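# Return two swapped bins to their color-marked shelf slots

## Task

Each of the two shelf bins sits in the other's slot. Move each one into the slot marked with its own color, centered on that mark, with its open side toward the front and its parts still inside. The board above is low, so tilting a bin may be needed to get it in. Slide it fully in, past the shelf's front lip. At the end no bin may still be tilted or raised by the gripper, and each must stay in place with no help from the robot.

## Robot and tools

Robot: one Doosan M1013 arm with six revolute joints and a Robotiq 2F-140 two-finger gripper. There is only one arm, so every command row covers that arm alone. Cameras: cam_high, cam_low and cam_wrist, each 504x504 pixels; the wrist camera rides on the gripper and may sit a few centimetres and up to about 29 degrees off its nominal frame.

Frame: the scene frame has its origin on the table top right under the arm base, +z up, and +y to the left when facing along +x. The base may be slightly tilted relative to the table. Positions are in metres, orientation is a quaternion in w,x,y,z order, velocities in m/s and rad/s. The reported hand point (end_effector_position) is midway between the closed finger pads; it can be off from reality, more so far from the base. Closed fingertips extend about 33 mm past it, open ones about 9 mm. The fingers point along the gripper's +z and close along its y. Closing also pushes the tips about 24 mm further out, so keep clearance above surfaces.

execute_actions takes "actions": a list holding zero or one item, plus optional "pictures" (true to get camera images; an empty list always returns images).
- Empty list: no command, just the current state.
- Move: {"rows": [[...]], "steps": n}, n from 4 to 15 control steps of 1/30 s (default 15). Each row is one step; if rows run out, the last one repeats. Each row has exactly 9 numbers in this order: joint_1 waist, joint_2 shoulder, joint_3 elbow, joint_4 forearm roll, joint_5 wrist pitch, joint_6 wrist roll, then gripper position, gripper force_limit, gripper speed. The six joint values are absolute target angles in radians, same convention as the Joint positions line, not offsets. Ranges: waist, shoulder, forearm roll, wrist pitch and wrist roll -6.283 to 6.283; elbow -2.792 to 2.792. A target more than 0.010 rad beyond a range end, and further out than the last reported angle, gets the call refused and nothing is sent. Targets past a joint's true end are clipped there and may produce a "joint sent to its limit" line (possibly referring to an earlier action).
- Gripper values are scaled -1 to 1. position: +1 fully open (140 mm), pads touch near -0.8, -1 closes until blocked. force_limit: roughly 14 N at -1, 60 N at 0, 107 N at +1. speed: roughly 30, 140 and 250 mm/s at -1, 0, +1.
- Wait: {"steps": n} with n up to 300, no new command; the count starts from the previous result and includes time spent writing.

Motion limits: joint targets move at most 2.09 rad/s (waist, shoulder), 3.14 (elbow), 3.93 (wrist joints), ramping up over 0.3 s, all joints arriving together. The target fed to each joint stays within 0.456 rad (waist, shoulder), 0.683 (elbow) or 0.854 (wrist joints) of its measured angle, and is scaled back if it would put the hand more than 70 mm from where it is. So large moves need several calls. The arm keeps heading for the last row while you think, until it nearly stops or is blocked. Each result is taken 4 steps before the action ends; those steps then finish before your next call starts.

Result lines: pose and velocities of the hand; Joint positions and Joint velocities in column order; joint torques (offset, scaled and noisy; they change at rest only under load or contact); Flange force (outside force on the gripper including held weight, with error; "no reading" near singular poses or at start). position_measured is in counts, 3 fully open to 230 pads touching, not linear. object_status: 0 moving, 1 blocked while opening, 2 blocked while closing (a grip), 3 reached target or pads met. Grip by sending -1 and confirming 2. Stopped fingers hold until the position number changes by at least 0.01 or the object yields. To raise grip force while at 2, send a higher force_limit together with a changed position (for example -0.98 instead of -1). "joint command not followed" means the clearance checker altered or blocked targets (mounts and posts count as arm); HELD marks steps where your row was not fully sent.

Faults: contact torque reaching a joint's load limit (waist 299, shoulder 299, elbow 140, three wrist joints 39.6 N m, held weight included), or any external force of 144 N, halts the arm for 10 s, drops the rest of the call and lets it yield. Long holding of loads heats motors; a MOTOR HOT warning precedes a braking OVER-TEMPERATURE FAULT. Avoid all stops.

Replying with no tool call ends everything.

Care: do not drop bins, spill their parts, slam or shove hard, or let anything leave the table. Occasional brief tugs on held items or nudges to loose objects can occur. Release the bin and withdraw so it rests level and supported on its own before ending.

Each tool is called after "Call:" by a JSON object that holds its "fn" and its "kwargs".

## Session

Call:
{"fn": "execute_actions", "kwargs": {"actions": []}}

Scene clock: 0.00 s of 14400.00 s.
end_effector_position=(+0.8880, +0.3703, +0.1172) position_measured=3 object_status=3 end_effector_quat_wxyz=(+0.510, +0.108, +0.853, -0.005) end_effector_velocity=(+0.000, +0.000, +0.001) end_effector_angular_velocity=(+0.000, -0.002, -0.000)
Joint positions: [ 0.524  0.586  1.804 -1.863  0.619  0.847]
Joint velocities: [-0.    -0.001 -0.001 -0.     0.    -0.   ]
Joint torques (N m, as the joint torque sensors report them, + toward a larger angle): no reading
Flange force (N, the push that the arm receives, along the gripper's own x y z axes): no reading

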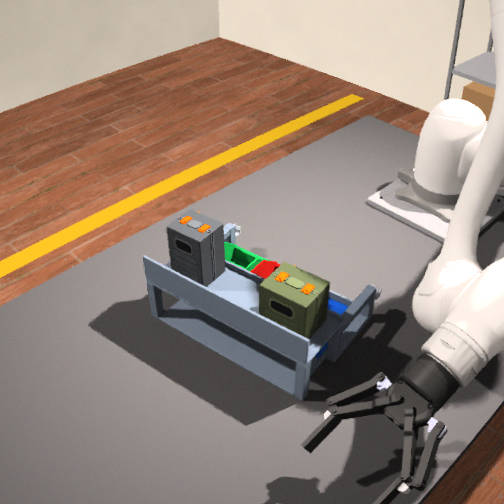

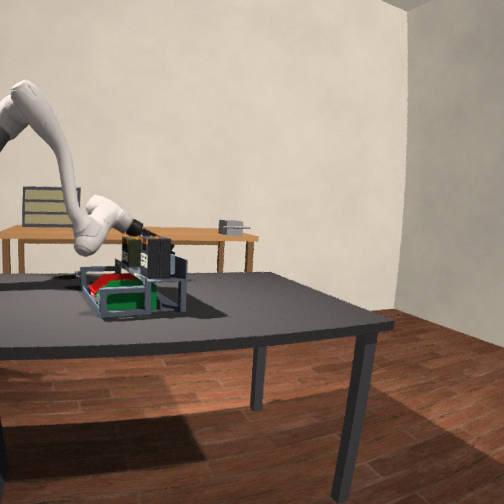

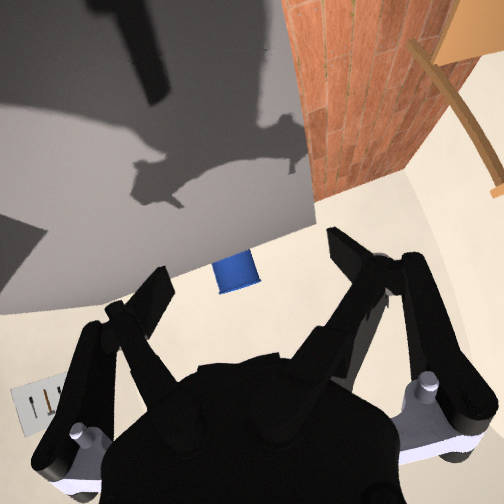

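Call:
{"fn": "execute_actions", "kwargs": {"actions": [{"rows":[[0.524,0.1,1.804,-1.863,0.619,0.847,1,0,0]]}]}}

Call:
{"fn": "execute_actions", "kwargs": {"actions": [{"steps":50}]}}

Call:
{"fn": "execute_actions", "kwargs": {"actions": [{"rows":[[-0.017,-0.194,2.0275,0,1.308,1.4,1,0,0]]}]}}

Call:
{"fn": "execute_actions", "kwargs": {"actions": [{"steps":90}], "pictures": true}}

Scene clock: 0.50 s of 14400.00 s.
end_effector_position=(+0.8830, +0.3679, +0.2847) position_measured=3 object_status=3 end_effector_quat_wxyz=(+0.567, +0.131, +0.812, +0.042) end_effector_velocity=(-0.059, -0.034, +0.559) end_effector_angular_velocity=(+0.309, -0.504, +0.002)
Joint positions: [ 0.524  0.409  1.804 -1.863  0.619  0.847]
Joint velocities: [ 0.    -0.591 -0.001 -0.     0.    -0.001]
Joint torques (N m, as the joint torque sensors report them, + toward a larger angle): [ -2.65 -72.49 -29.01  -2.63   1.91   0.07]
Flange force (N, the push that the arm receives, along the gripper's own x y z axes): [-4.1 6.2 -1.9]
Steps of this call (steps 1 to 4: nothing new was sent; steps 5 to 15: the first 11 steps of this action). Readings (joint positions | what the end effector reports):
5: [0.524 0.586 1.804 -1.863 0.619 0.847] | position_measured=3 object_status=3
6: [0.524 0.582 1.804 -1.863 0.619 0.847] | position_measured=3 object_status=3
8: [0.524 0.552 1.804 -1.863 0.619 0.847] | position_measured=3 object_status=3
12: [0.524 0.470 1.804 -1.863 0.619 0.847] | position_measured=3 object_status=3
15: the state above

Scene clock: 2.17 s of 14400.00 s.
end_effector_position=(+0.8144, +0.3265, +0.5667) position_measured=3 object_status=3 end_effector_quat_wxyz=(+0.656, +0.169, +0.725, +0.124) end_effector_velocity=(+0.000, -0.000, -0.000) end_effector_angular_velocity=(+0.000, +0.000, -0.000)
Joint positions: [ 0.524  0.1    1.804 -1.863  0.619  0.847]
Joint velocities: [-0.  0.  0.  0.  0.  0.]
Joint torques (N m, as the joint torque sensors report them, + toward a larger angle): [ -1.82 -51.01 -37.34  -2.94   1.37   0.06]
Flange force (N, the push that the arm receives, along the gripper's own x y z axes): [-2.1 7.4 2.4]
Kept back: nothing.
Steps of this call (steps 1 to 4: the last 4 steps of your previous action; steps 5 to 45: the robot went on to your last target; steps 46 to 50: nothing new was sent). Readings (joint positions | what the end effector reports):
1: [0.524 0.389 1.804 -1.863 0.619 0.847] | position_measured=3 object_status=3
2: [0.524 0.370 1.804 -1.863 0.619 0.847] | position_measured=3 object_status=3
4: [0.524 0.329 1.804 -1.863 0.619 0.847] | position_measured=3 object_status=3
8: [0.524 0.249 1.804 -1.863 0.619 0.847] | position_measured=3 object_status=3
50: the state above
The arm was judged still, so your last target was given up. Only a new action makes it travel on or press farther. Fingers that are still opening or closing keep moving.

Scene clock: 2.53 s of 14400.00 s.
end_effector_position=(+0.7854, +0.1293, +0.5540) position_measured=3 object_status=3 end_effector_quat_wxyz=(+0.630, +0.411, +0.650, +0.106) end_effector_velocity=(-0.175, -0.589, -0.101) end_effector_angular_velocity=(+1.010, +0.022, -1.284)
Joint positions: [ 0.392  0.024  1.862 -1.615  0.8    0.991]
Joint velocities: [-0.433 -0.23   0.174  0.851  0.534  0.43 ]
Joint torques (N m, as the joint torque sensors report them, + toward a larger angle): [  4.1  -42.85 -37.54  -2.06   1.02   0.21]
Flange force (N, the push that the arm receives, along the gripper's own x y z axes): [-4.9 2.5 5.5]
Steps of this call (steps 1 to 11: the first 11 steps of this action). Readings (joint positions | what the end effector reports):
1: [0.524 0.100 1.804 -1.863 0.619 0.847] | position_measured=3 object_status=3
2: [0.520 0.098 1.805 -1.855 0.625 0.851] | position_measured=3 object_status=3
4: [0.493 0.081 1.819 -1.804 0.666 0.884] | position_measured=3 object_status=3
8: [0.436 0.047 1.844 -1.698 0.744 0.947] | position_measured=3 object_status=3
11: the state above

Scene clock: 5.53 s of 14400.00 s.
end_effector_position=(+0.4197, +0.0398, +0.3000) position_measured=3 object_status=3 end_effector_quat_wxyz=(+0.002, +0.996, +0.090, +0.000) end_effector_velocity=(+0.000, -0.000, +0.000) end_effector_angular_velocity=(-0.000, +0.000, -0.000)
Joint positions: [-0.017 -0.194  2.028  0.     1.308  1.4  ]
Joint velocities: [-0.     0.    -0.001 -0.     0.     0.   ]
Joint torques (N m, as the joint torque sensors report them, + toward a larger angle): [ -2.51 -18.42 -37.89   3.37   0.55   0.21]
Flange force (N, the push that the arm receives, along the gripper's own x y z axes): [1.4 -5.0 -3.3]
Kept back: nothing.
Steps of this call (steps 1 to 4: the last 4 steps of your previous action; steps 5 to 60: the robot went on to your last target; steps 61 to 90: nothing new was sent). Readings (joint positions | what the end effector reports):
1: [0.378 0.016 1.868 -1.585 0.818 1.006] | position_measured=3 object_status=3
2: [0.363 0.008 1.874 -1.555 0.836 1.020] | position_measured=3 object_status=3
4: [0.334 -0.007 1.886 -1.491 0.871 1.049] | position_measured=3 object_status=3
8: [0.278 -0.037 1.908 -1.352 0.941 1.105] | position_measured=3 object_status=3
90: the state above
The arm was judged still, so your last target was given up. Only a new action makes it travel on or press farther. Fingers that are still opening or closing keep moving.

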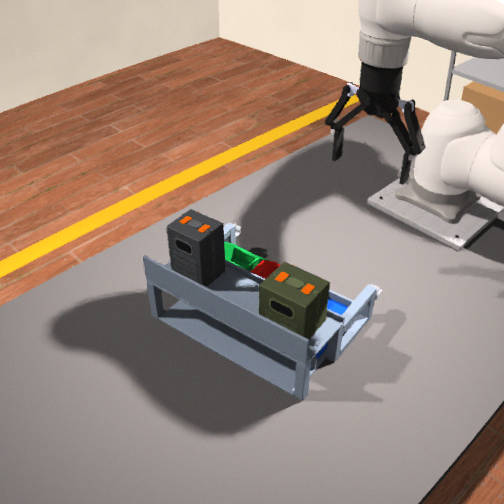

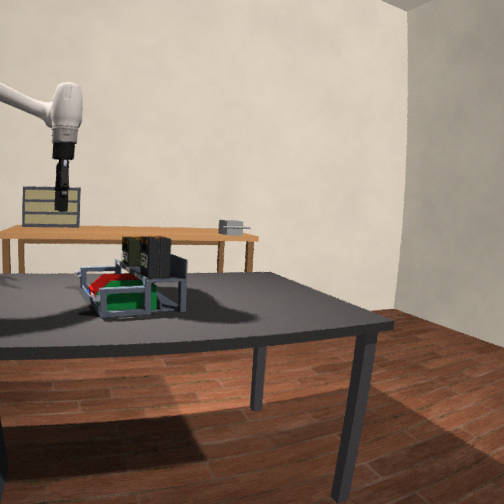

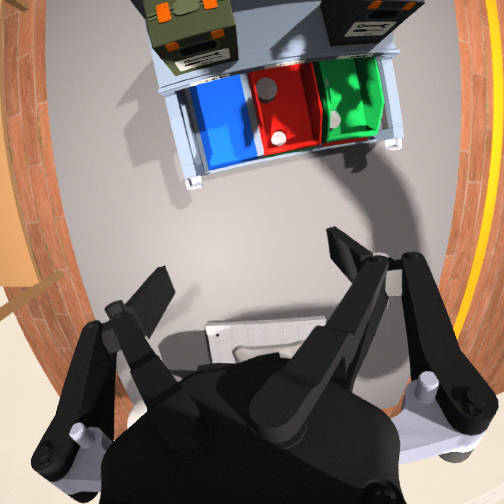

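Call:
{"fn": "execute_actions", "kwargs": {"actions": [{"rows":[[-0.058,0.2045,1.9414,0,0.9957,1.402,-0.4,0.5,0.3]]}]}}

Call:
{"fn": "execute_actions", "kwargs": {"actions": [{"steps":25}], "pictures": true}}

Scene clock: 6.43 s of 14400.00 s.
end_effector_position=(+0.5274, +0.0283, +0.2171) position_measured=91 object_status=0 end_effector_quat_wxyz=(+0.002, +0.997, +0.078, +0.000) end_effector_velocity=(+0.350, -0.050, -0.339) end_effector_angular_velocity=(-0.001, +0.006, -0.087)
Joint positions: [-0.04   0.035  1.978  0.     1.128  1.401]
Joint velocities: [-0.084  0.81  -0.174 -0.001 -0.63   0.004]
Joint torques (N m, as the joint torque sensors report them, + toward a larger angle): [  0.45 -40.21 -33.86   3.21   1.03  -0.14]
Flange force (N, the push that the arm receives, along the gripper's own x y z axes): [4.3 1.3 -0.6]
Steps of this call (steps 1 to 16: nothing new was sent; steps 17 to 27: the first 11 steps of this action). Readings (joint positions | what the end effector reports):
17: [-0.017 -0.194 2.028 0.000 1.308 1.400] | position_measured=3 object_status=0
18: [-0.017 -0.190 2.027 0.000 1.305 1.400] | position_measured=7 object_status=0
20: [-0.020 -0.160 2.020 0.000 1.280 1.400] | position_measured=26 object_status=0
24: [-0.032 -0.047 1.996 0.000 1.193 1.401] | position_measured=63 object_status=0
27: the state above

Scene clock: 7.27 s of 14400.00 s.
end_effector_position=(+0.5957, +0.0166, +0.1401) position_measured=179 object_status=3 end_effector_quat_wxyz=(+0.002, +0.998, +0.069, +0.000) end_effector_velocity=(+0.000, -0.000, +0.000) end_effector_angular_velocity=(-0.000, -0.001, -0.000)
Joint positions: [-0.058  0.205  1.941  0.     0.996  1.402]
Joint velocities: [-0. -0. -0. -0. -0. -0.]
Joint torques (N m, as the joint torque sensors report them, + toward a larger angle): [ -2.18 -53.82 -32.27   3.16   0.65  -0.12]
Flange force (N, the push that the arm receives, along the gripper's own x y z axes): [2.1 -3.3 -3.6]
Kept back: nothing.
Steps of this call (steps 1 to 4: the last 4 steps of your previous action; steps 5 to 25: the robot went on to your last target). Readings (joint positions | what the end effector reports):
1: [-0.043 0.063 1.972 0.000 1.107 1.401] | position_measured=101 object_status=0
2: [-0.046 0.090 1.966 0.000 1.085 1.401] | position_measured=110 object_status=0
4: [-0.052 0.144 1.954 0.000 1.043 1.402] | position_measured=129 object_status=0
8: [-0.058 0.204 1.942 0.000 0.996 1.402] | position_measured=166 object_status=0
25: the state above

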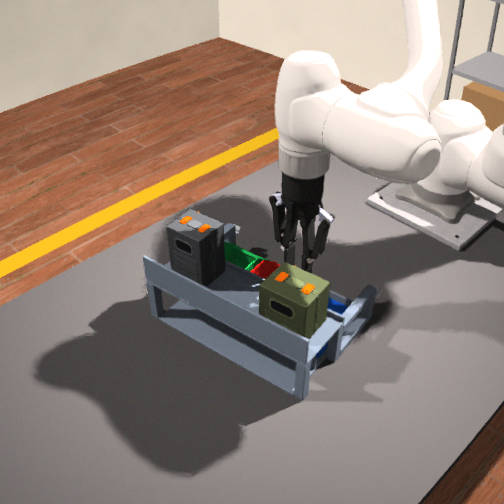

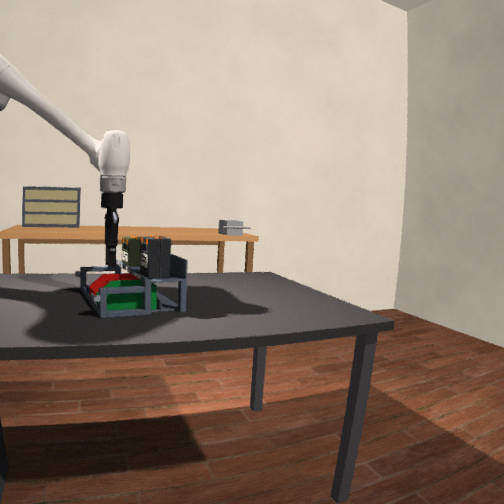

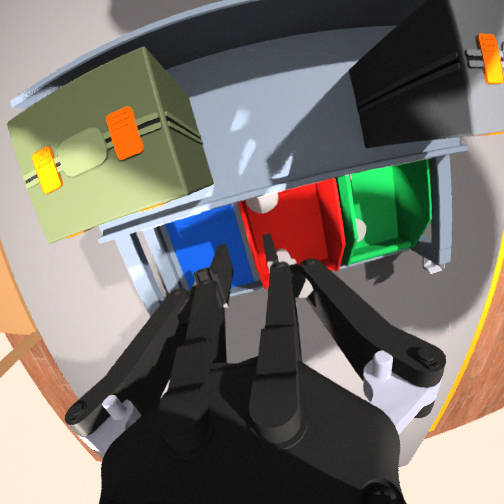

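Call:
{"fn": "execute_actions", "kwargs": {"actions": [{"rows":[[-0.067,0.232,1.972,0,0.9376,1.393,-0.4,0.5,0],[-0.067,0.232,1.972,0,0.9376,1.393,-0.4,0.5,0],[-0.067,0.232,1.972,0,0.9376,1.393,-0.4,0.5,0],[-0.067,0.232,1.972,0,0.9376,1.393,-0.4,0.5,0],[-0.067,0.2627,2.0001,0,0.8788,1.393,-0.4,0.5,0]]}], "pictures": true}}

Scene clock: 13.97 s of 14400.00 s.
end_effector_position=(+0.5921, +0.0112, +0.0789) position_measured=179 object_status=3 end_effector_quat_wxyz=(+0.002, +0.998, +0.069, +0.000) end_effector_velocity=(+0.001, -0.000, +0.000) end_effector_angular_velocity=(-0.000, -0.003, -0.001)
Joint positions: [-0.067  0.263  2.    -0.     0.879  1.393]
Joint velocities: [-0.     0.    -0.001  0.    -0.002  0.001]
Joint torques (N m, as the joint torque sensors report them, + toward a larger angle): [ -1.48 -57.6  -29.76   2.82   0.47  -0.24]
Flange force (N, the push that the arm receives, along the gripper's own x y z axes): [4.4 -1.3 -0.7]
Steps of this call (steps 1 to 15: the robot went on to your last target; steps 16 to 90: nothing new was sent; then 3.33 s passed at rest; steps 91 to 101: the first 11 steps of this action). Readings (joint positions | what the end effector reports):
91: [-0.058 0.205 1.942 0.000 0.995 1.402] | position_measured=179 object_status=3
92: [-0.059 0.207 1.945 -0.000 0.988 1.402] | position_measured=179 object_status=3
94: [-0.065 0.227 1.967 -0.000 0.948 1.395] | position_measured=179 object_status=3
98: [-0.067 0.258 1.996 -0.000 0.889 1.393] | position_measured=179 object_status=3
101: the state above

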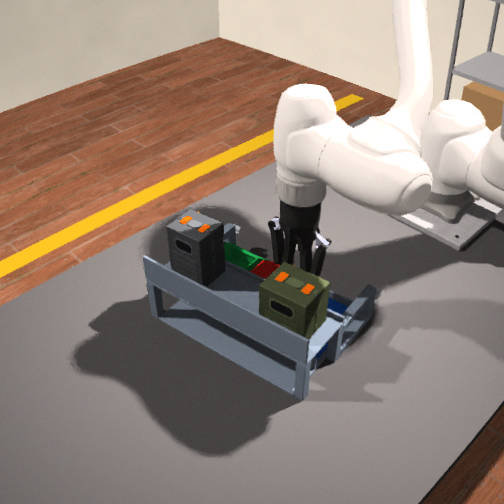

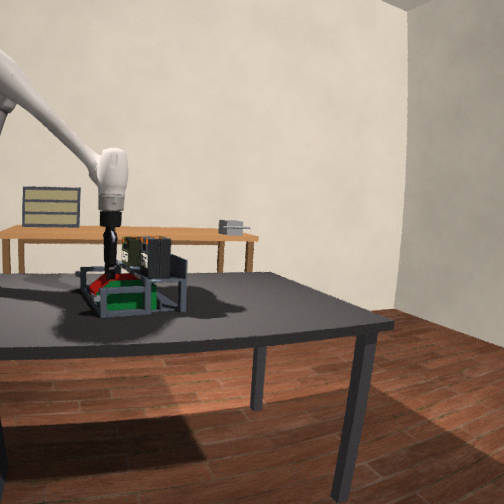

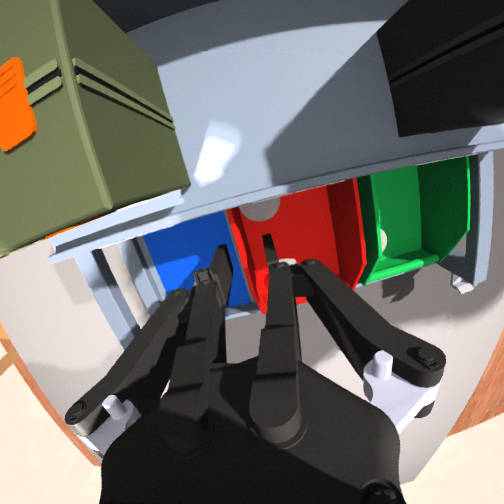

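Call:
{"fn": "execute_actions", "kwargs": {"actions": [{"rows":[[-0.063,0.2627,2.0001,0,0.8788,1.397,-1,0.5,-0.5]]}]}}

Call:
{"fn": "execute_actions", "kwargs": {"actions": [{"steps":12}]}}

Call:
{"fn": "execute_actions", "kwargs": {"actions": [{"rows":[[-0.0618,0.2677,1.991,-0.0025,0.8947,1.3997,-1,0.5,-0.5],[-0.0606,0.2727,1.982,-0.005,0.9106,1.4024,-1,0.5,-0.5],[-0.0594,0.2777,1.9729,-0.0075,0.9264,1.4051,-1,0.5,-0.5],[-0.0582,0.2827,1.9638,-0.01,0.9423,1.4078,-1,0.5,-0.5],[-0.057,0.2877,1.9548,-0.0125,0.9582,1.4105,-1,0.5,-0.5],[-0.0558,0.2926,1.9457,-0.015,0.9741,1.4132,-1,0.5,-0.5],[-0.0546,0.2976,1.9366,-0.0175,0.99,1.4159,-1,0.5,-0.5],[-0.0534,0.3026,1.9275,-0.02,1.0058,1.4186,-1,0.5,-0.5],[-0.0522,0.3076,1.9185,-0.0225,1.0217,1.4213,-1,0.5,-0.5],[-0.051,0.3126,1.9094,-0.025,1.0376,1.424,-1,0.5,-0.5]]}]}}

Call:
{"fn": "execute_actions", "kwargs": {"actions": [{"rows":[[-0.0526,0.3045,1.9189,-0.025,1.0362,1.4226,-1,0.5,-0.5],[-0.0541,0.2964,1.9284,-0.025,1.0348,1.4211,-1,0.5,-0.5],[-0.0557,0.2883,1.9379,-0.026,1.0334,1.4197,-1,0.5,-0.5],[-0.0573,0.2802,1.9474,-0.026,1.0319,1.4183,-1,0.5,-0.5]],"steps":12}], "pictures": true}}

Call:
{"fn": "zoom_image", "kwargs": {"camera": "cam_low", "region": [60, 230, 200, 330]}}

Scene clock: 14.60 s of 14400.00 s.
end_effector_position=(+0.5922, +0.0135, +0.0790) position_measured=222 object_status=0 end_effector_quat_wxyz=(+0.002, +0.998, +0.069, +0.000) end_effector_velocity=(+0.002, +0.002, +0.002) end_effector_angular_velocity=(+0.002, -0.004, -0.001)
Joint positions: [-0.063  0.263  2.     0.     0.879  1.397]
Joint velocities: [ 0.002 -0.001 -0.003  0.003 -0.     0.001]
Joint torques (N m, as the joint torque sensors report them, + toward a larger angle): [ -2.41 -60.23 -29.25   2.32   0.61   0.5 ]
Flange force (N, the push that the arm receives, along the gripper's own x y z axes): [7.4 -2.7 -0.7]
Steps of this call (steps 1 to 4: the last 4 steps of your previous action; steps 5 to 8: the robot went on to your last target; steps 9 to 19: the first 11 steps of this action). Readings (joint positions | what the end effector reports):
9: [-0.067 0.263 2.000 -0.000 0.879 1.393] | position_measured=179 object_status=0
10: [-0.065 0.263 2.000 -0.000 0.879 1.394] | position_measured=181 object_status=0
12: [-0.063 0.263 2.000 -0.000 0.879 1.396] | position_measured=190 object_status=0
16: [-0.063 0.263 2.000 -0.000 0.879 1.397] | position_measured=209 object_status=0
19: the state above

Scene clock: 15.00 s of 14400.00 s.
end_effector_position=(+0.5923, +0.0136, +0.0791) position_measured=231 object_status=3 end_effector_quat_wxyz=(+0.002, +0.998, +0.069, +0.000) end_effector_velocity=(+0.000, +0.000, +0.000) end_effector_angular_velocity=(+0.000, -0.001, -0.001)
Joint positions: [-0.063  0.263  2.     0.     0.879  1.397]
Joint velocities: [ 0. -0. -0.  0.  0.  0.]
Joint torques (N m, as the joint torque sensors report them, + toward a larger angle): [ -3.25 -52.42 -27.51   2.77  -0.1    0.14]
Flange force (N, the push that the arm receives, along the gripper's own x y z axes): [0.7 -4.8 -11.3]
Kept back: nothing.
Steps of this call (steps 1 to 4: the last 4 steps of your previous action; steps 5 to 12: the robot went on to your last target). Readings (joint positions | what the end effector reports):
1: [-0.063 0.263 2.000 0.000 0.879 1.397] | position_measured=227 object_status=0
2: [-0.063 0.263 2.000 0.000 0.879 1.397] | position_measured=231 object_status=0
4: [-0.063 0.263 2.000 0.000 0.879 1.397] | position_measured=231 object_status=0
8: [-0.063 0.263 2.000 0.000 0.879 1.397] | position_measured=231 object_status=3
12: the state above

Scene clock: 15.37 s of 14400.00 s.
end_effector_position=(+0.5962, +0.0135, +0.0892) position_measured=231 object_status=3 end_effector_quat_wxyz=(+0.006, +0.996, +0.068, -0.053) end_effector_velocity=(+0.005, -0.002, +0.035) end_effector_angular_velocity=(-0.060, +0.345, -0.013)
Joint positions: [-0.052  0.308  1.919 -0.022  1.022  1.421]
Joint velocities: [ 0.032  0.139 -0.249 -0.068  0.455  0.078]
Joint torques (N m, as the joint torque sensors report them, + toward a larger angle): [ -4.51 -64.84 -30.31   2.42   1.87   0.22]
Flange force (N, the push that the arm receives, along the gripper's own x y z axes): [3.9 -6.1 2.0]
Steps of this call (steps 1 to 11: the first 11 steps of this action). Readings (joint positions | what the end effector reports):
1: [-0.063 0.263 2.000 0.000 0.879 1.397] | position_measured=231 object_status=3
2: [-0.062 0.264 1.997 -0.001 0.885 1.398] | position_measured=231 object_status=3
4: [-0.061 0.273 1.981 -0.005 0.912 1.403] | position_measured=231 object_status=3
8: [-0.056 0.293 1.946 -0.015 0.974 1.413] | position_measured=231 object_status=3
11: the state above

Scene clock: 15.77 s of 14400.00 s.
end_effector_position=(+0.5757, +0.0101, +0.0939) position_measured=231 object_status=3 end_effector_quat_wxyz=(+0.007, +0.996, +0.068, -0.059) end_effector_velocity=(-0.001, -0.001, -0.001) end_effector_angular_velocity=(+0.000, -0.001, -0.001)
Joint positions: [-0.057  0.28   1.947 -0.026  1.032  1.418]
Joint velocities: [-0.002 -0.001  0.003 -0.    -0.003 -0.001]
Joint torques (N m, as the joint torque sensors report them, + toward a larger angle): [ -6.28 -58.73 -32.67   3.08   0.95   0.12]
Flange force (N, the push that the arm receives, along the gripper's own x y z axes): [1.9 -9.7 0.5]
Steps of this call (steps 1 to 4: the last 4 steps of your previous action; steps 5 to 12: the first 8 steps of this action). Readings (joint positions | what the end effector reports):
5: [-0.051 0.313 1.910 -0.025 1.038 1.424] | position_measured=231 object_status=3
6: [-0.051 0.310 1.913 -0.025 1.037 1.424] | position_measured=231 object_status=3
8: [-0.054 0.296 1.929 -0.025 1.035 1.422] | position_measured=231 object_status=3
12: the state above

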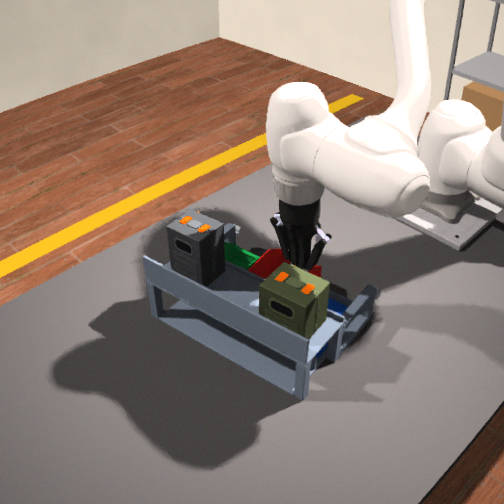

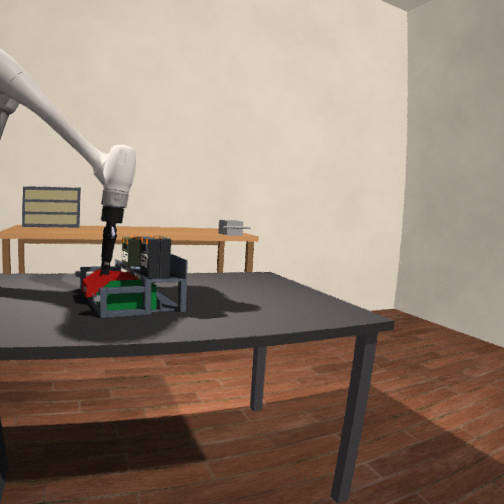

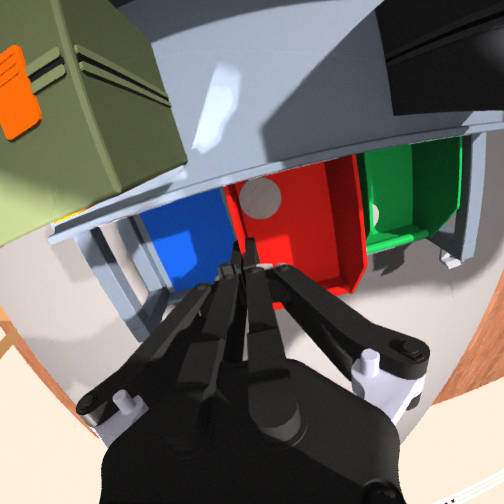

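Region (60, 230, 200, 330) of cam_low's 504x504 image, scaled by 3.600, with more detail than that image has; it fills the top 360 rows of this view, and the rest is white.

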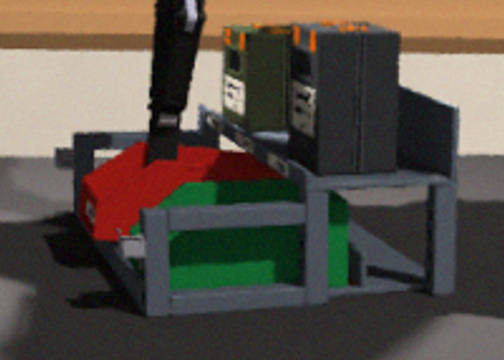

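Call:
{"fn": "execute_actions", "kwargs": {"actions": [{"rows":[[-0.0585,0.2721,1.9569,-0.026,1.0305,1.417,-1,0.5,-0.5],[-0.06,0.264,1.9664,-0.026,1.0291,1.4157,-1,0.5,-0.5],[-0.0614,0.2559,1.9759,-0.026,1.0277,1.4145,-1,0.5,-0.5],[-0.0628,0.2479,1.9855,-0.027,1.0263,1.4133,-1,0.5,-0.5],[-0.0641,0.2398,1.995,-0.027,1.0249,1.412,-1,0.5,-0.5],[-0.0655,0.2317,2.0045,-0.027,1.0235,1.4108,-1,0.5,-0.5],[-0.0669,0.2236,2.014,-0.027,1.022,1.4096,-1,0.5,-0.5],[-0.0683,0.2155,2.0235,-0.028,1.0206,1.4084,-1,0.5,-0.5],[-0.0696,0.2074,2.033,-0.028,1.0192,1.4072,-1,0.5,-0.5],[-0.071,0.1993,2.0425,-0.028,1.0178,1.406,-1,0.5,-0.5]],"steps":13}]}}

Call:
{"fn": "execute_actions", "kwargs": {"actions": [{"rows":[[-0.071,0.168,2.0145,-0.028,1.0771,1.406,-1,0.5,-0.5]],"steps":9}]}}

Call:
{"fn": "execute_actions", "kwargs": {"actions": [{"rows":[[-0.154,-0.101,2.289,0,0.9536,1.3065,-1,0.5,-0.5]]}]}}

Call:
{"fn": "execute_actions", "kwargs": {"actions": [{"steps":12}]}}

Call:
{"fn": "execute_actions", "kwargs": {"actions": [{"rows":[[-0.154,-0.06,2.3207,0,0.8809,1.3065,-1,0.5,-0.5],[-0.154,-0.06,2.3207,0,0.8809,1.3065,-1,0.5,-0.5],[-0.154,-0.06,2.3207,0,0.8809,1.3065,-1,0.5,-0.5],[-0.154,-0.04,2.3362,0,0.8454,1.3065,-1,0.5,-0.5],[-0.154,-0.04,2.3362,0,0.8454,1.3065,-1,0.5,-0.5],[-0.154,-0.04,2.3362,0,0.8454,1.3065,-1,0.5,-0.5],[-0.154,-0.03,2.344,0,0.8276,1.3065,-1,0.5,-0.5]]}], "pictures": true}}

Scene clock: 16.43 s of 14400.00 s.
end_effector_position=(+0.5381, +0.0057, +0.0982) position_measured=231 object_status=3 end_effector_quat_wxyz=(+0.007, +0.996, +0.068, -0.059) end_effector_velocity=(-0.157, -0.020, +0.016) end_effector_angular_velocity=(-0.007, -0.002, +0.004)
Joint positions: [-0.067  0.223  2.014 -0.027  1.022  1.41 ]
Joint velocities: [-0.041 -0.24   0.279 -0.015 -0.042 -0.036]
Joint torques (N m, as the joint torque sensors report them, + toward a larger angle): [ -1.62 -54.23 -31.11   2.23   0.7    0.35]
Flange force (N, the push that the arm receives, along the gripper's own x y z axes): [0.3 -2.1 -1.7]
Steps of this call (steps 1 to 4: the last 4 steps of your previous action; steps 5 to 11: the robot went on to your last target; steps 12 to 20: the first 9 steps of this action). Readings (joint positions | what the end effector reports):
12: [-0.057 0.280 1.948 -0.026 1.032 1.418] | position_measured=231 object_status=3
13: [-0.058 0.277 1.951 -0.026 1.031 1.418] | position_measured=231 object_status=3
15: [-0.060 0.263 1.967 -0.026 1.029 1.416] | position_measured=231 object_status=3
19: [-0.066 0.231 2.005 -0.027 1.023 1.411] | position_measured=231 object_status=3
20: the state above

Scene clock: 16.73 s of 14400.00 s.
end_effector_position=(+0.5233, +0.0037, +0.1293) position_measured=231 object_status=3 end_effector_quat_wxyz=(+0.008, +0.996, +0.068, -0.059) end_effector_velocity=(-0.006, +0.000, +0.057) end_effector_angular_velocity=(-0.001, +0.002, -0.003)
Joint positions: [-0.071  0.168  2.015 -0.028  1.075  1.406]
Joint velocities: [-0.    -0.066 -0.044  0.001  0.111 -0.   ]
Joint torques (N m, as the joint torque sensors report them, + toward a larger angle): [-6.27 -1.88 -9.44  0.42  0.65  0.13]
Flange force (N, the push that the arm receives, along the gripper's own x y z axes): [1.7 -2.4 -0.5]
Steps of this call (steps 1 to 4: the last 4 steps of your previous action; steps 5 to 9: the first 5 steps of this action). Readings (joint positions | what the end effector reports):
5: [-0.071 0.199 2.042 -0.028 1.018 1.406] | position_measured=231 object_status=3
6: [-0.071 0.196 2.040 -0.028 1.025 1.406] | position_measured=231 object_status=3
8: [-0.071 0.174 2.019 -0.028 1.066 1.406] | position_measured=231 object_status=3
9: the state above

Scene clock: 17.23 s of 14400.00 s.
end_effector_position=(+0.4062, -0.0142, +0.1319) position_measured=231 object_status=3 end_effector_quat_wxyz=(+0.002, +0.998, +0.069, -0.005) end_effector_velocity=(-0.268, -0.023, -0.030) end_effector_angular_velocity=(+0.020, -0.257, -0.000)
Joint positions: [-0.146 -0.076  2.264 -0.003  0.965  1.316]
Joint velocities: [-0.176 -0.569  0.574  0.059 -0.258 -0.208]
Joint torques (N m, as the joint torque sensors report them, + toward a larger angle): [ -5.41  -3.49 -43.63   4.05  -0.99  -0.45]
Flange force (N, the push that the arm receives, along the gripper's own x y z axes): [7.3 -4.6 3.5]
Steps of this call (steps 1 to 4: the last 4 steps of your previous action; steps 5 to 15: the first 11 steps of this action). Readings (joint positions | what the end effector reports):
5: [-0.071 0.168 2.015 -0.028 1.077 1.406] | position_measured=231 object_status=3
6: [-0.072 0.164 2.019 -0.028 1.075 1.404] | position_measured=231 object_status=3
8: [-0.082 0.133 2.051 -0.024 1.061 1.393] | position_measured=231 object_status=3
12: [-0.121 0.006 2.179 -0.011 1.003 1.346] | position_measured=231 object_status=3
15: the state above

Scene clock: 17.63 s of 14400.00 s.
end_effector_position=(+0.3945, -0.0151, +0.1302) position_measured=231 object_status=3 end_effector_quat_wxyz=(+0.002, +0.998, +0.069, +0.000) end_effector_velocity=(-0.001, +0.000, -0.001) end_effector_angular_velocity=(+0.000, +0.001, -0.000)
Joint positions: [-0.154 -0.101  2.289  0.     0.954  1.307]
Joint velocities: [ 0.     0.     0.001 -0.    -0.     0.   ]
Joint torques (N m, as the joint torque sensors report them, + toward a larger angle): [ -2.79 -23.65 -33.82   3.05   0.45   0.29]
Flange force (N, the push that the arm receives, along the gripper's own x y z axes): [2.2 -5.7 1.2]
Kept back: nothing.
Steps of this call (steps 1 to 4: the last 4 steps of your previous action; steps 5 to 12: the robot went on to your last target). Readings (joint positions | what the end effector reports):
1: [-0.151 -0.092 2.279 -0.001 0.958 1.310] | position_measured=231 object_status=3
2: [-0.153 -0.099 2.287 -0.000 0.955 1.307] | position_measured=231 object_status=3
4: [-0.154 -0.101 2.289 0.000 0.954 1.307] | position_measured=231 object_status=3
8: [-0.154 -0.101 2.289 0.000 0.954 1.307] | position_measured=231 object_status=3
12: the state above

Scene clock: 18.00 s of 14400.00 s.
end_effector_position=(+0.3942, -0.0153, +0.0785) position_measured=231 object_status=3 end_effector_quat_wxyz=(+0.002, +0.998, +0.069, +0.000) end_effector_velocity=(+0.002, -0.000, -0.001) end_effector_angular_velocity=(-0.001, -0.005, -0.001)
Joint positions: [-0.154 -0.03   2.344  0.     0.828  1.306]
Joint velocities: [-0.     0.001  0.001 -0.    -0.008  0.001]
Joint torques (N m, as the joint torque sensors report them, + toward a larger angle): [ -3.46 -29.81 -29.57   2.35   0.11   0.08]
Flange force (N, the push that the arm receives, along the gripper's own x y z axes): [5.5 -8.1 -0.1]
Steps of this call (steps 1 to 11: the first 11 steps of this action). Readings (joint positions | what the end effector reports):
1: [-0.154 -0.101 2.289 0.000 0.953 1.307] | position_measured=231 object_status=3
2: [-0.154 -0.098 2.292 0.000 0.946 1.306] | position_measured=231 object_status=3
4: [-0.154 -0.072 2.312 0.000 0.901 1.306] | position_measured=231 object_status=3
8: [-0.154 -0.036 2.339 0.000 0.839 1.306] | position_measured=231 object_status=3
11: the state above

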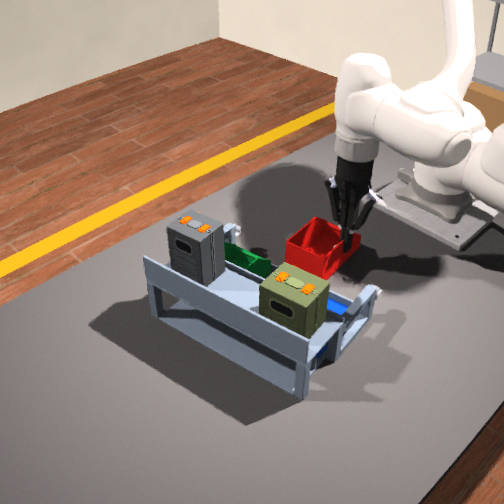

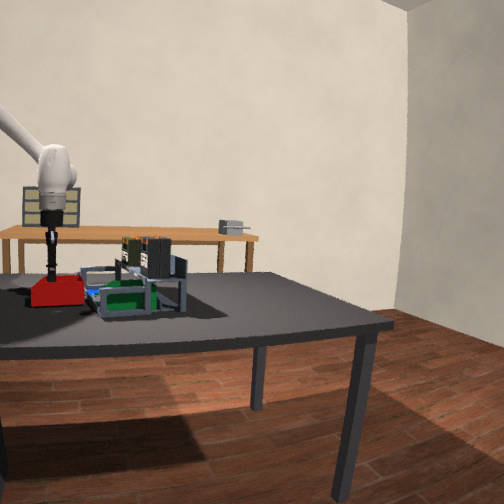

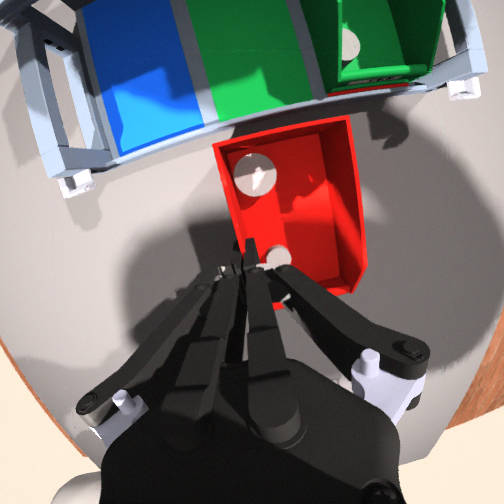

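Call:
{"fn": "execute_actions", "kwargs": {"actions": [{"rows":[[-0.154,-0.025,2.3479,0,0.8187,1.3065,-1,0.5,-0.5]],"steps":8}]}}

Call:
{"fn": "execute_actions", "kwargs": {"actions": [{"rows":[[-0.154,-0.025,2.3479,0,0.8187,1.3065,-0.45,0.5,-0.2]],"steps":12}]}}

Call:
{"fn": "execute_actions", "kwargs": {"actions": [{"rows":[[-0.154,-0.115,2.278,0,0.9786,1.3065,-0.4,0.5,0]],"steps":12}]}}

Call:
{"fn": "execute_actions", "kwargs": {"actions": [{"rows":[[-0.244,0.2346,1.9047,0,1.0023,1.216,-0.4,0.5,0]]}]}}

Call:
{"fn": "execute_actions", "kwargs": {"actions": [{"steps":18}]}}

Call:
{"fn": "execute_actions", "kwargs": {"actions": [{"rows":[[-0.244,0.2646,1.9302,0,0.9468,1.216,-0.4,0.5,0],[-0.244,0.2646,1.9302,0,0.9468,1.216,-0.4,0.5,0],[-0.244,0.2646,1.9302,0,0.9468,1.216,-0.4,0.5,0],[-0.244,0.2646,1.9302,0,0.9468,1.216,-0.4,0.5,0],[-0.244,0.2946,1.9557,0,0.8913,1.216,-0.4,0.5,0]],"steps":14}], "pictures": true}}

Scene clock: 18.33 s of 14400.00 s.
end_effector_position=(+0.3938, -0.0153, +0.0749) position_measured=231 object_status=3 end_effector_quat_wxyz=(+0.002, +0.998, +0.069, +0.000) end_effector_velocity=(+0.004, -0.000, -0.002) end_effector_angular_velocity=(-0.001, -0.008, -0.000)
Joint positions: [-0.154 -0.025  2.348 -0.     0.819  1.306]
Joint velocities: [-0.     0.006  0.001  0.    -0.014  0.   ]
Joint torques (N m, as the joint torque sensors report them, + toward a larger angle): [ -3.42 -29.89 -31.56   2.6    0.67   0.11]
Flange force (N, the push that the arm receives, along the gripper's own x y z axes): [1.3 -9.1 -2.6]
Steps of this call (steps 1 to 4: the last 4 steps of your previous action; steps 5 to 6: the robot went on to your last target; steps 7 to 10: the first 4 steps of this action). Readings (joint positions | what the end effector reports):
7: [-0.154 -0.030 2.344 0.000 0.827 1.306] | position_measured=231 object_status=3
8: [-0.154 -0.028 2.346 0.000 0.823 1.306] | position_measured=231 object_status=3
10: the state above

Scene clock: 18.73 s of 14400.00 s.
end_effector_position=(+0.3939, -0.0153, +0.0748) position_measured=190 object_status=0 end_effector_quat_wxyz=(+0.002, +0.998, +0.069, +0.000) end_effector_velocity=(-0.000, -0.000, +0.000) end_effector_angular_velocity=(+0.000, +0.000, -0.001)
Joint positions: [-0.154 -0.025  2.348 -0.     0.819  1.306]
Joint velocities: [-0.    -0.     0.    -0.     0.     0.001]
Joint torques (N m, as the joint torque sensors report them, + toward a larger angle): [ -0.56 -27.81 -28.87   2.6    0.72   0.05]
Flange force (N, the push that the arm receives, along the gripper's own x y z axes): [2.8 -0.6 0.0]
Steps of this call (steps 1 to 4: the last 4 steps of your previous action; steps 5 to 12: the first 8 steps of this action). Readings (joint positions | what the end effector reports):
5: [-0.154 -0.025 2.348 -0.000 0.819 1.306] | position_measured=231 object_status=0
6: [-0.154 -0.025 2.348 -0.000 0.819 1.306] | position_measured=231 object_status=0
8: [-0.154 -0.025 2.348 -0.000 0.819 1.306] | position_measured=215 object_status=0
12: the state above

Scene clock: 19.13 s of 14400.00 s.
end_effector_position=(+0.3940, -0.0150, +0.1407) position_measured=179 object_status=3 end_effector_quat_wxyz=(+0.002, +0.998, +0.069, +0.001) end_effector_velocity=(-0.010, +0.001, +0.013) end_effector_angular_velocity=(+0.002, +0.020, -0.001)
Joint positions: [-0.154 -0.115  2.278 -0.     0.978  1.306]
Joint velocities: [ 0.    -0.022 -0.009 -0.     0.05   0.001]
Joint torques (N m, as the joint torque sensors report them, + toward a larger angle): [ -9.85  10.25 -17.65   1.62   0.63  -0.12]
Flange force (N, the push that the arm receives, along the gripper's own x y z axes): [10.1 -10.5 0.6]
Steps of this call (steps 1 to 4: the last 4 steps of your previous action; steps 5 to 12: the first 8 steps of this action). Readings (joint positions | what the end effector reports):
5: [-0.154 -0.025 2.348 -0.000 0.819 1.306] | position_measured=186 object_status=0
6: [-0.154 -0.029 2.345 -0.000 0.826 1.306] | position_measured=183 object_status=0
8: [-0.154 -0.059 2.321 -0.000 0.881 1.306] | position_measured=179 object_status=0
12: the state above

Scene clock: 19.63 s of 14400.00 s.
end_effector_position=(+0.5292, -0.0622, +0.1489) position_measured=179 object_status=3 end_effector_quat_wxyz=(+0.002, +0.998, +0.069, +0.000) end_effector_velocity=(+0.463, -0.192, -0.025) end_effector_angular_velocity=(+0.001, +0.004, -0.000)
Joint positions: [-0.21   0.103  2.046 -0.     0.993  1.25 ]
Joint velocities: [-0.197  0.763 -0.81  -0.     0.051 -0.196]
Joint torques (N m, as the joint torque sensors report them, + toward a larger angle): [ -1.33 -39.14 -30.93   2.77   0.19   0.16]
Flange force (N, the push that the arm receives, along the gripper's own x y z axes): [-1.1 -0.7 -5.7]
Steps of this call (steps 1 to 4: the last 4 steps of your previous action; steps 5 to 15: the first 11 steps of this action). Readings (joint positions | what the end effector reports):
5: [-0.154 -0.115 2.278 -0.000 0.979 1.306] | position_measured=179 object_status=3
6: [-0.155 -0.111 2.274 -0.000 0.979 1.305] | position_measured=179 object_status=3
8: [-0.163 -0.080 2.240 -0.000 0.981 1.297] | position_measured=179 object_status=3
12: [-0.190 0.025 2.128 -0.000 0.988 1.270] | position_measured=179 object_status=3
15: the state above

Scene clock: 20.23 s of 14400.00 s.
end_effector_position=(+0.6081, -0.0983, +0.1395) position_measured=179 object_status=3 end_effector_quat_wxyz=(+0.002, +0.998, +0.069, +0.000) end_effector_velocity=(-0.000, +0.000, +0.000) end_effector_angular_velocity=(+0.000, +0.000, +0.000)
Joint positions: [-0.244  0.235  1.905 -0.     1.002  1.216]
Joint velocities: [-0.    -0.    -0.     0.     0.001 -0.   ]
Joint torques (N m, as the joint torque sensors report them, + toward a larger angle): [ -0.47 -57.94 -32.9    2.71   0.96  -0.11]
Flange force (N, the push that the arm receives, along the gripper's own x y z axes): [2.2 0.1 -1.5]
Kept back: nothing.
Steps of this call (steps 1 to 4: the last 4 steps of your previous action; steps 5 to 18: the robot went on to your last target). Readings (joint positions | what the end effector reports):
1: [-0.217 0.128 2.018 -0.000 0.995 1.244] | position_measured=179 object_status=3
2: [-0.223 0.154 1.991 -0.000 0.997 1.237] | position_measured=179 object_status=3
4: [-0.236 0.203 1.938 -0.000 1.000 1.224] | position_measured=179 object_status=3
8: [-0.244 0.235 1.905 -0.000 1.002 1.216] | position_measured=179 object_status=3
18: the state above

Scene clock: 20.57 s of 14400.00 s.
end_effector_position=(+0.6076, -0.0983, +0.0792) position_measured=179 object_status=3 end_effector_quat_wxyz=(+0.002, +0.998, +0.069, +0.000) end_effector_velocity=(+0.005, -0.001, +0.001) end_effector_angular_velocity=(-0.003, -0.014, -0.001)
Joint positions: [-0.244  0.295  1.956 -0.     0.892  1.216]
Joint velocities: [-0.    -0.001 -0.     0.    -0.014  0.001]
Joint torques (N m, as the joint torque sensors report them, + toward a larger angle): [ -3.14 -67.27 -31.77   2.87   0.62   0.18]
Flange force (N, the push that the arm receives, along the gripper's own x y z axes): [1.2 -6.4 -8.1]
Steps of this call (steps 1 to 10: the first 10 steps of this action). Readings (joint positions | what the end effector reports):
1: [-0.244 0.235 1.905 -0.000 1.002 1.216] | position_measured=179 object_status=3
2: [-0.244 0.238 1.907 0.000 0.995 1.216] | position_measured=179 object_status=3
4: [-0.244 0.259 1.926 0.000 0.956 1.216] | position_measured=179 object_status=3
8: [-0.244 0.290 1.952 -0.000 0.900 1.216] | position_measured=179 object_status=3
10: the state above

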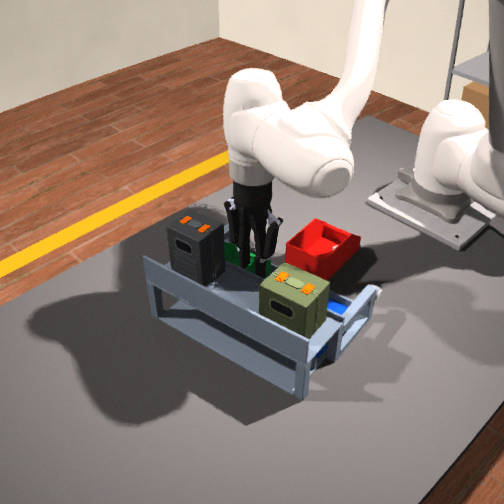

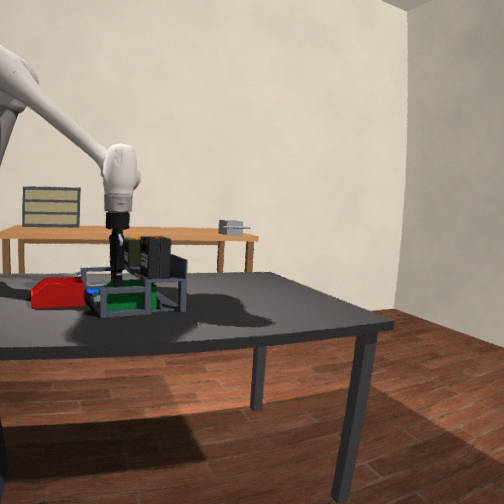

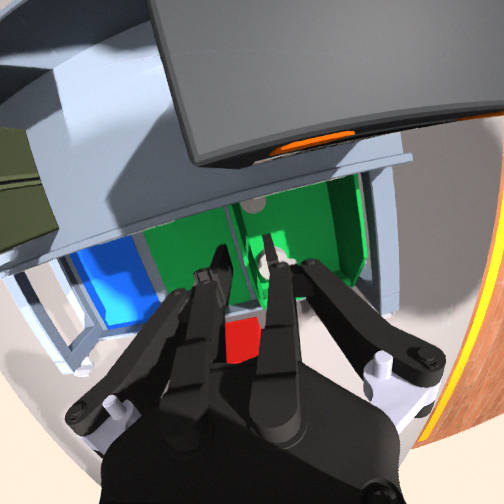

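Call:
{"fn": "execute_actions", "kwargs": {"actions": [{"rows":[[-0.243,0.3016,1.9439,0,0.8961,1.167,-0.4,0.5,0]],"steps":8}]}}

Call:
{"fn": "execute_actions", "kwargs": {"actions": [{"rows":[[-0.243,0.3016,1.9439,0,0.8961,1.167,-1,0.5,-0.5]]}]}}

Call:
{"fn": "execute_actions", "kwargs": {"actions": [{"steps":10}]}}

Call:
{"fn": "execute_actions", "kwargs": {"actions": [{"rows":[[-0.243,0.2996,1.9422,0,0.8998,1.167,-1,0.5,-0.5],[-0.243,0.2996,1.9422,0,0.8998,1.167,-1,0.5,-0.5],[-0.2322,0.2967,1.9462,0,0.8987,1.178,-1,0.5,-0.5],[-0.2214,0.2938,1.9503,0,0.8975,1.189,-1,0.5,-0.5],[-0.2106,0.2909,1.9543,0,0.8964,1.2,-1,0.5,-0.5],[-0.1998,0.288,1.9584,0,0.8952,1.2105,-1,0.5,-0.5],[-0.189,0.285,1.9624,0,0.8942,1.2214,-1,0.5,-0.5],[-0.1781,0.2821,1.9665,0,0.893,1.2323,-1,0.5,-0.5],[-0.1673,0.2792,1.9705,0,0.8919,1.2431,-1,0.5,-0.5],[-0.1565,0.2763,1.9746,0,0.8907,1.254,-1,0.5,-0.5]]}], "pictures": true}}

Scene clock: 21.13 s of 14400.00 s.
end_effector_position=(+0.6131, -0.0990, +0.0805) position_measured=179 object_status=3 end_effector_quat_wxyz=(+0.002, +0.996, +0.091, +0.001) end_effector_velocity=(+0.038, -0.004, +0.003) end_effector_angular_velocity=(+0.001, +0.007, +0.325)
Joint positions: [-0.243  0.3    1.945 -0.     0.895  1.173]
Joint velocities: [ 0.007  0.051 -0.079  0.     0.034 -0.319]
Joint torques (N m, as the joint torque sensors report them, + toward a larger angle): [ -1.87 -65.11 -26.87   2.38   0.3    0.1 ]
Flange force (N, the push that the arm receives, along the gripper's own x y z axes): [1.6 -4.3 -4.6]
Steps of this call (steps 1 to 4: the last 4 steps of your previous action; steps 5 to 13: the robot went on to your last target; steps 14 to 17: the first 4 steps of this action). Readings (joint positions | what the end effector reports):
14: [-0.244 0.295 1.956 -0.000 0.891 1.216] | position_measured=179 object_status=3
15: [-0.244 0.295 1.954 -0.000 0.892 1.208] | position_measured=179 object_status=3
17: the state above

Scene clock: 21.63 s of 14400.00 s.
end_effector_position=(+0.6136, -0.0990, +0.0802) position_measured=222 object_status=0 end_effector_quat_wxyz=(+0.002, +0.996, +0.094, +0.000) end_effector_velocity=(-0.001, +0.000, -0.001) end_effector_angular_velocity=(+0.001, +0.002, +0.002)
Joint positions: [-0.243  0.302  1.944  0.     0.896  1.167]
Joint velocities: [ 0.     0.     0.002  0.001 -0.    -0.002]
Joint torques (N m, as the joint torque sensors report them, + toward a larger angle): [ -3.29 -62.28 -31.13   2.73   0.48  -0.24]
Flange force (N, the push that the arm receives, along the gripper's own x y z axes): [3.2 -4.3 -1.3]
Steps of this call (steps 1 to 4: the last 4 steps of your previous action; steps 5 to 15: the first 11 steps of this action). Readings (joint positions | what the end effector reports):
5: [-0.243 0.301 1.944 -0.000 0.896 1.167] | position_measured=179 object_status=0
6: [-0.243 0.301 1.944 -0.000 0.896 1.167] | position_measured=181 object_status=0
8: [-0.243 0.302 1.944 -0.000 0.896 1.167] | position_measured=190 object_status=0
12: [-0.243 0.302 1.944 -0.000 0.896 1.167] | position_measured=209 object_status=0
15: the state above

Scene clock: 21.97 s of 14400.00 s.
end_effector_position=(+0.6137, -0.0990, +0.0803) position_measured=231 object_status=3 end_effector_quat_wxyz=(+0.002, +0.996, +0.094, +0.000) end_effector_velocity=(+0.000, -0.000, +0.000) end_effector_angular_velocity=(+0.000, -0.000, -0.000)
Joint positions: [-0.243  0.302  1.944  0.     0.896  1.167]
Joint velocities: [-0.     0.    -0.001  0.    -0.     0.   ]
Joint torques (N m, as the joint torque sensors report them, + toward a larger angle): [ -1.41 -57.69 -29.03   3.25   0.63   0.6 ]
Flange force (N, the push that the arm receives, along the gripper's own x y z axes): [-0.5 -1.1 -7.4]
Kept back: nothing.
Steps of this call (steps 1 to 4: the last 4 steps of your previous action; steps 5 to 10: the robot went on to your last target). Readings (joint positions | what the end effector reports):
1: [-0.243 0.302 1.944 0.000 0.896 1.167] | position_measured=227 object_status=0
2: [-0.243 0.302 1.944 0.000 0.896 1.167] | position_measured=231 object_status=0
4: [-0.243 0.302 1.944 0.000 0.896 1.167] | position_measured=231 object_status=0
8: [-0.243 0.302 1.944 0.000 0.896 1.167] | position_measured=231 object_status=3
10: the state above

Scene clock: 22.33 s of 14400.00 s.
end_effector_position=(+0.6050, -0.0513, +0.0822) position_measured=231 object_status=3 end_effector_quat_wxyz=(+0.002, +0.996, +0.094, +0.000) end_effector_velocity=(-0.044, +0.193, -0.000) end_effector_angular_velocity=(-0.000, -0.000, -0.001)
Joint positions: [-0.169  0.28   1.97   0.     0.892  1.241]
Joint velocities: [ 0.305 -0.083  0.115 -0.    -0.032  0.306]
Joint torques (N m, as the joint torque sensors report them, + toward a larger angle): [ -5.65 -59.42 -32.6    2.66   0.16  -0.02]
Flange force (N, the push that the arm receives, along the gripper's own x y z axes): [-0.3 -7.8 -1.3]
Steps of this call (steps 1 to 11: the first 11 steps of this action). Readings (joint positions | what the end effector reports):
1: [-0.243 0.302 1.944 0.000 0.896 1.167] | position_measured=231 object_status=3
2: [-0.243 0.301 1.943 0.000 0.898 1.167] | position_measured=231 object_status=3
4: [-0.239 0.299 1.943 0.000 0.899 1.170] | position_measured=231 object_status=3
8: [-0.201 0.288 1.958 0.000 0.896 1.209] | position_measured=231 object_status=3
11: the state above

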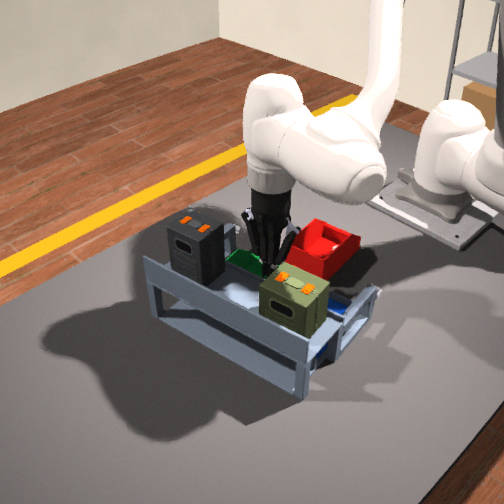

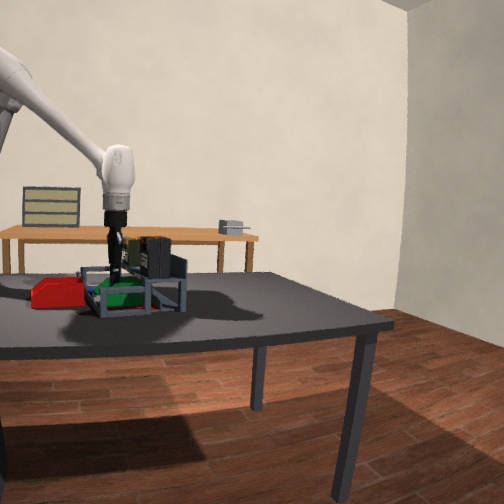

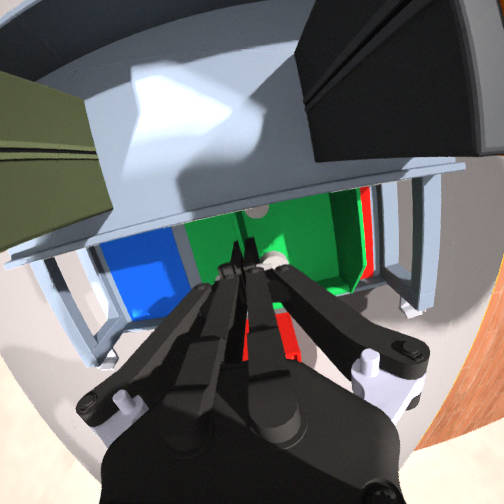

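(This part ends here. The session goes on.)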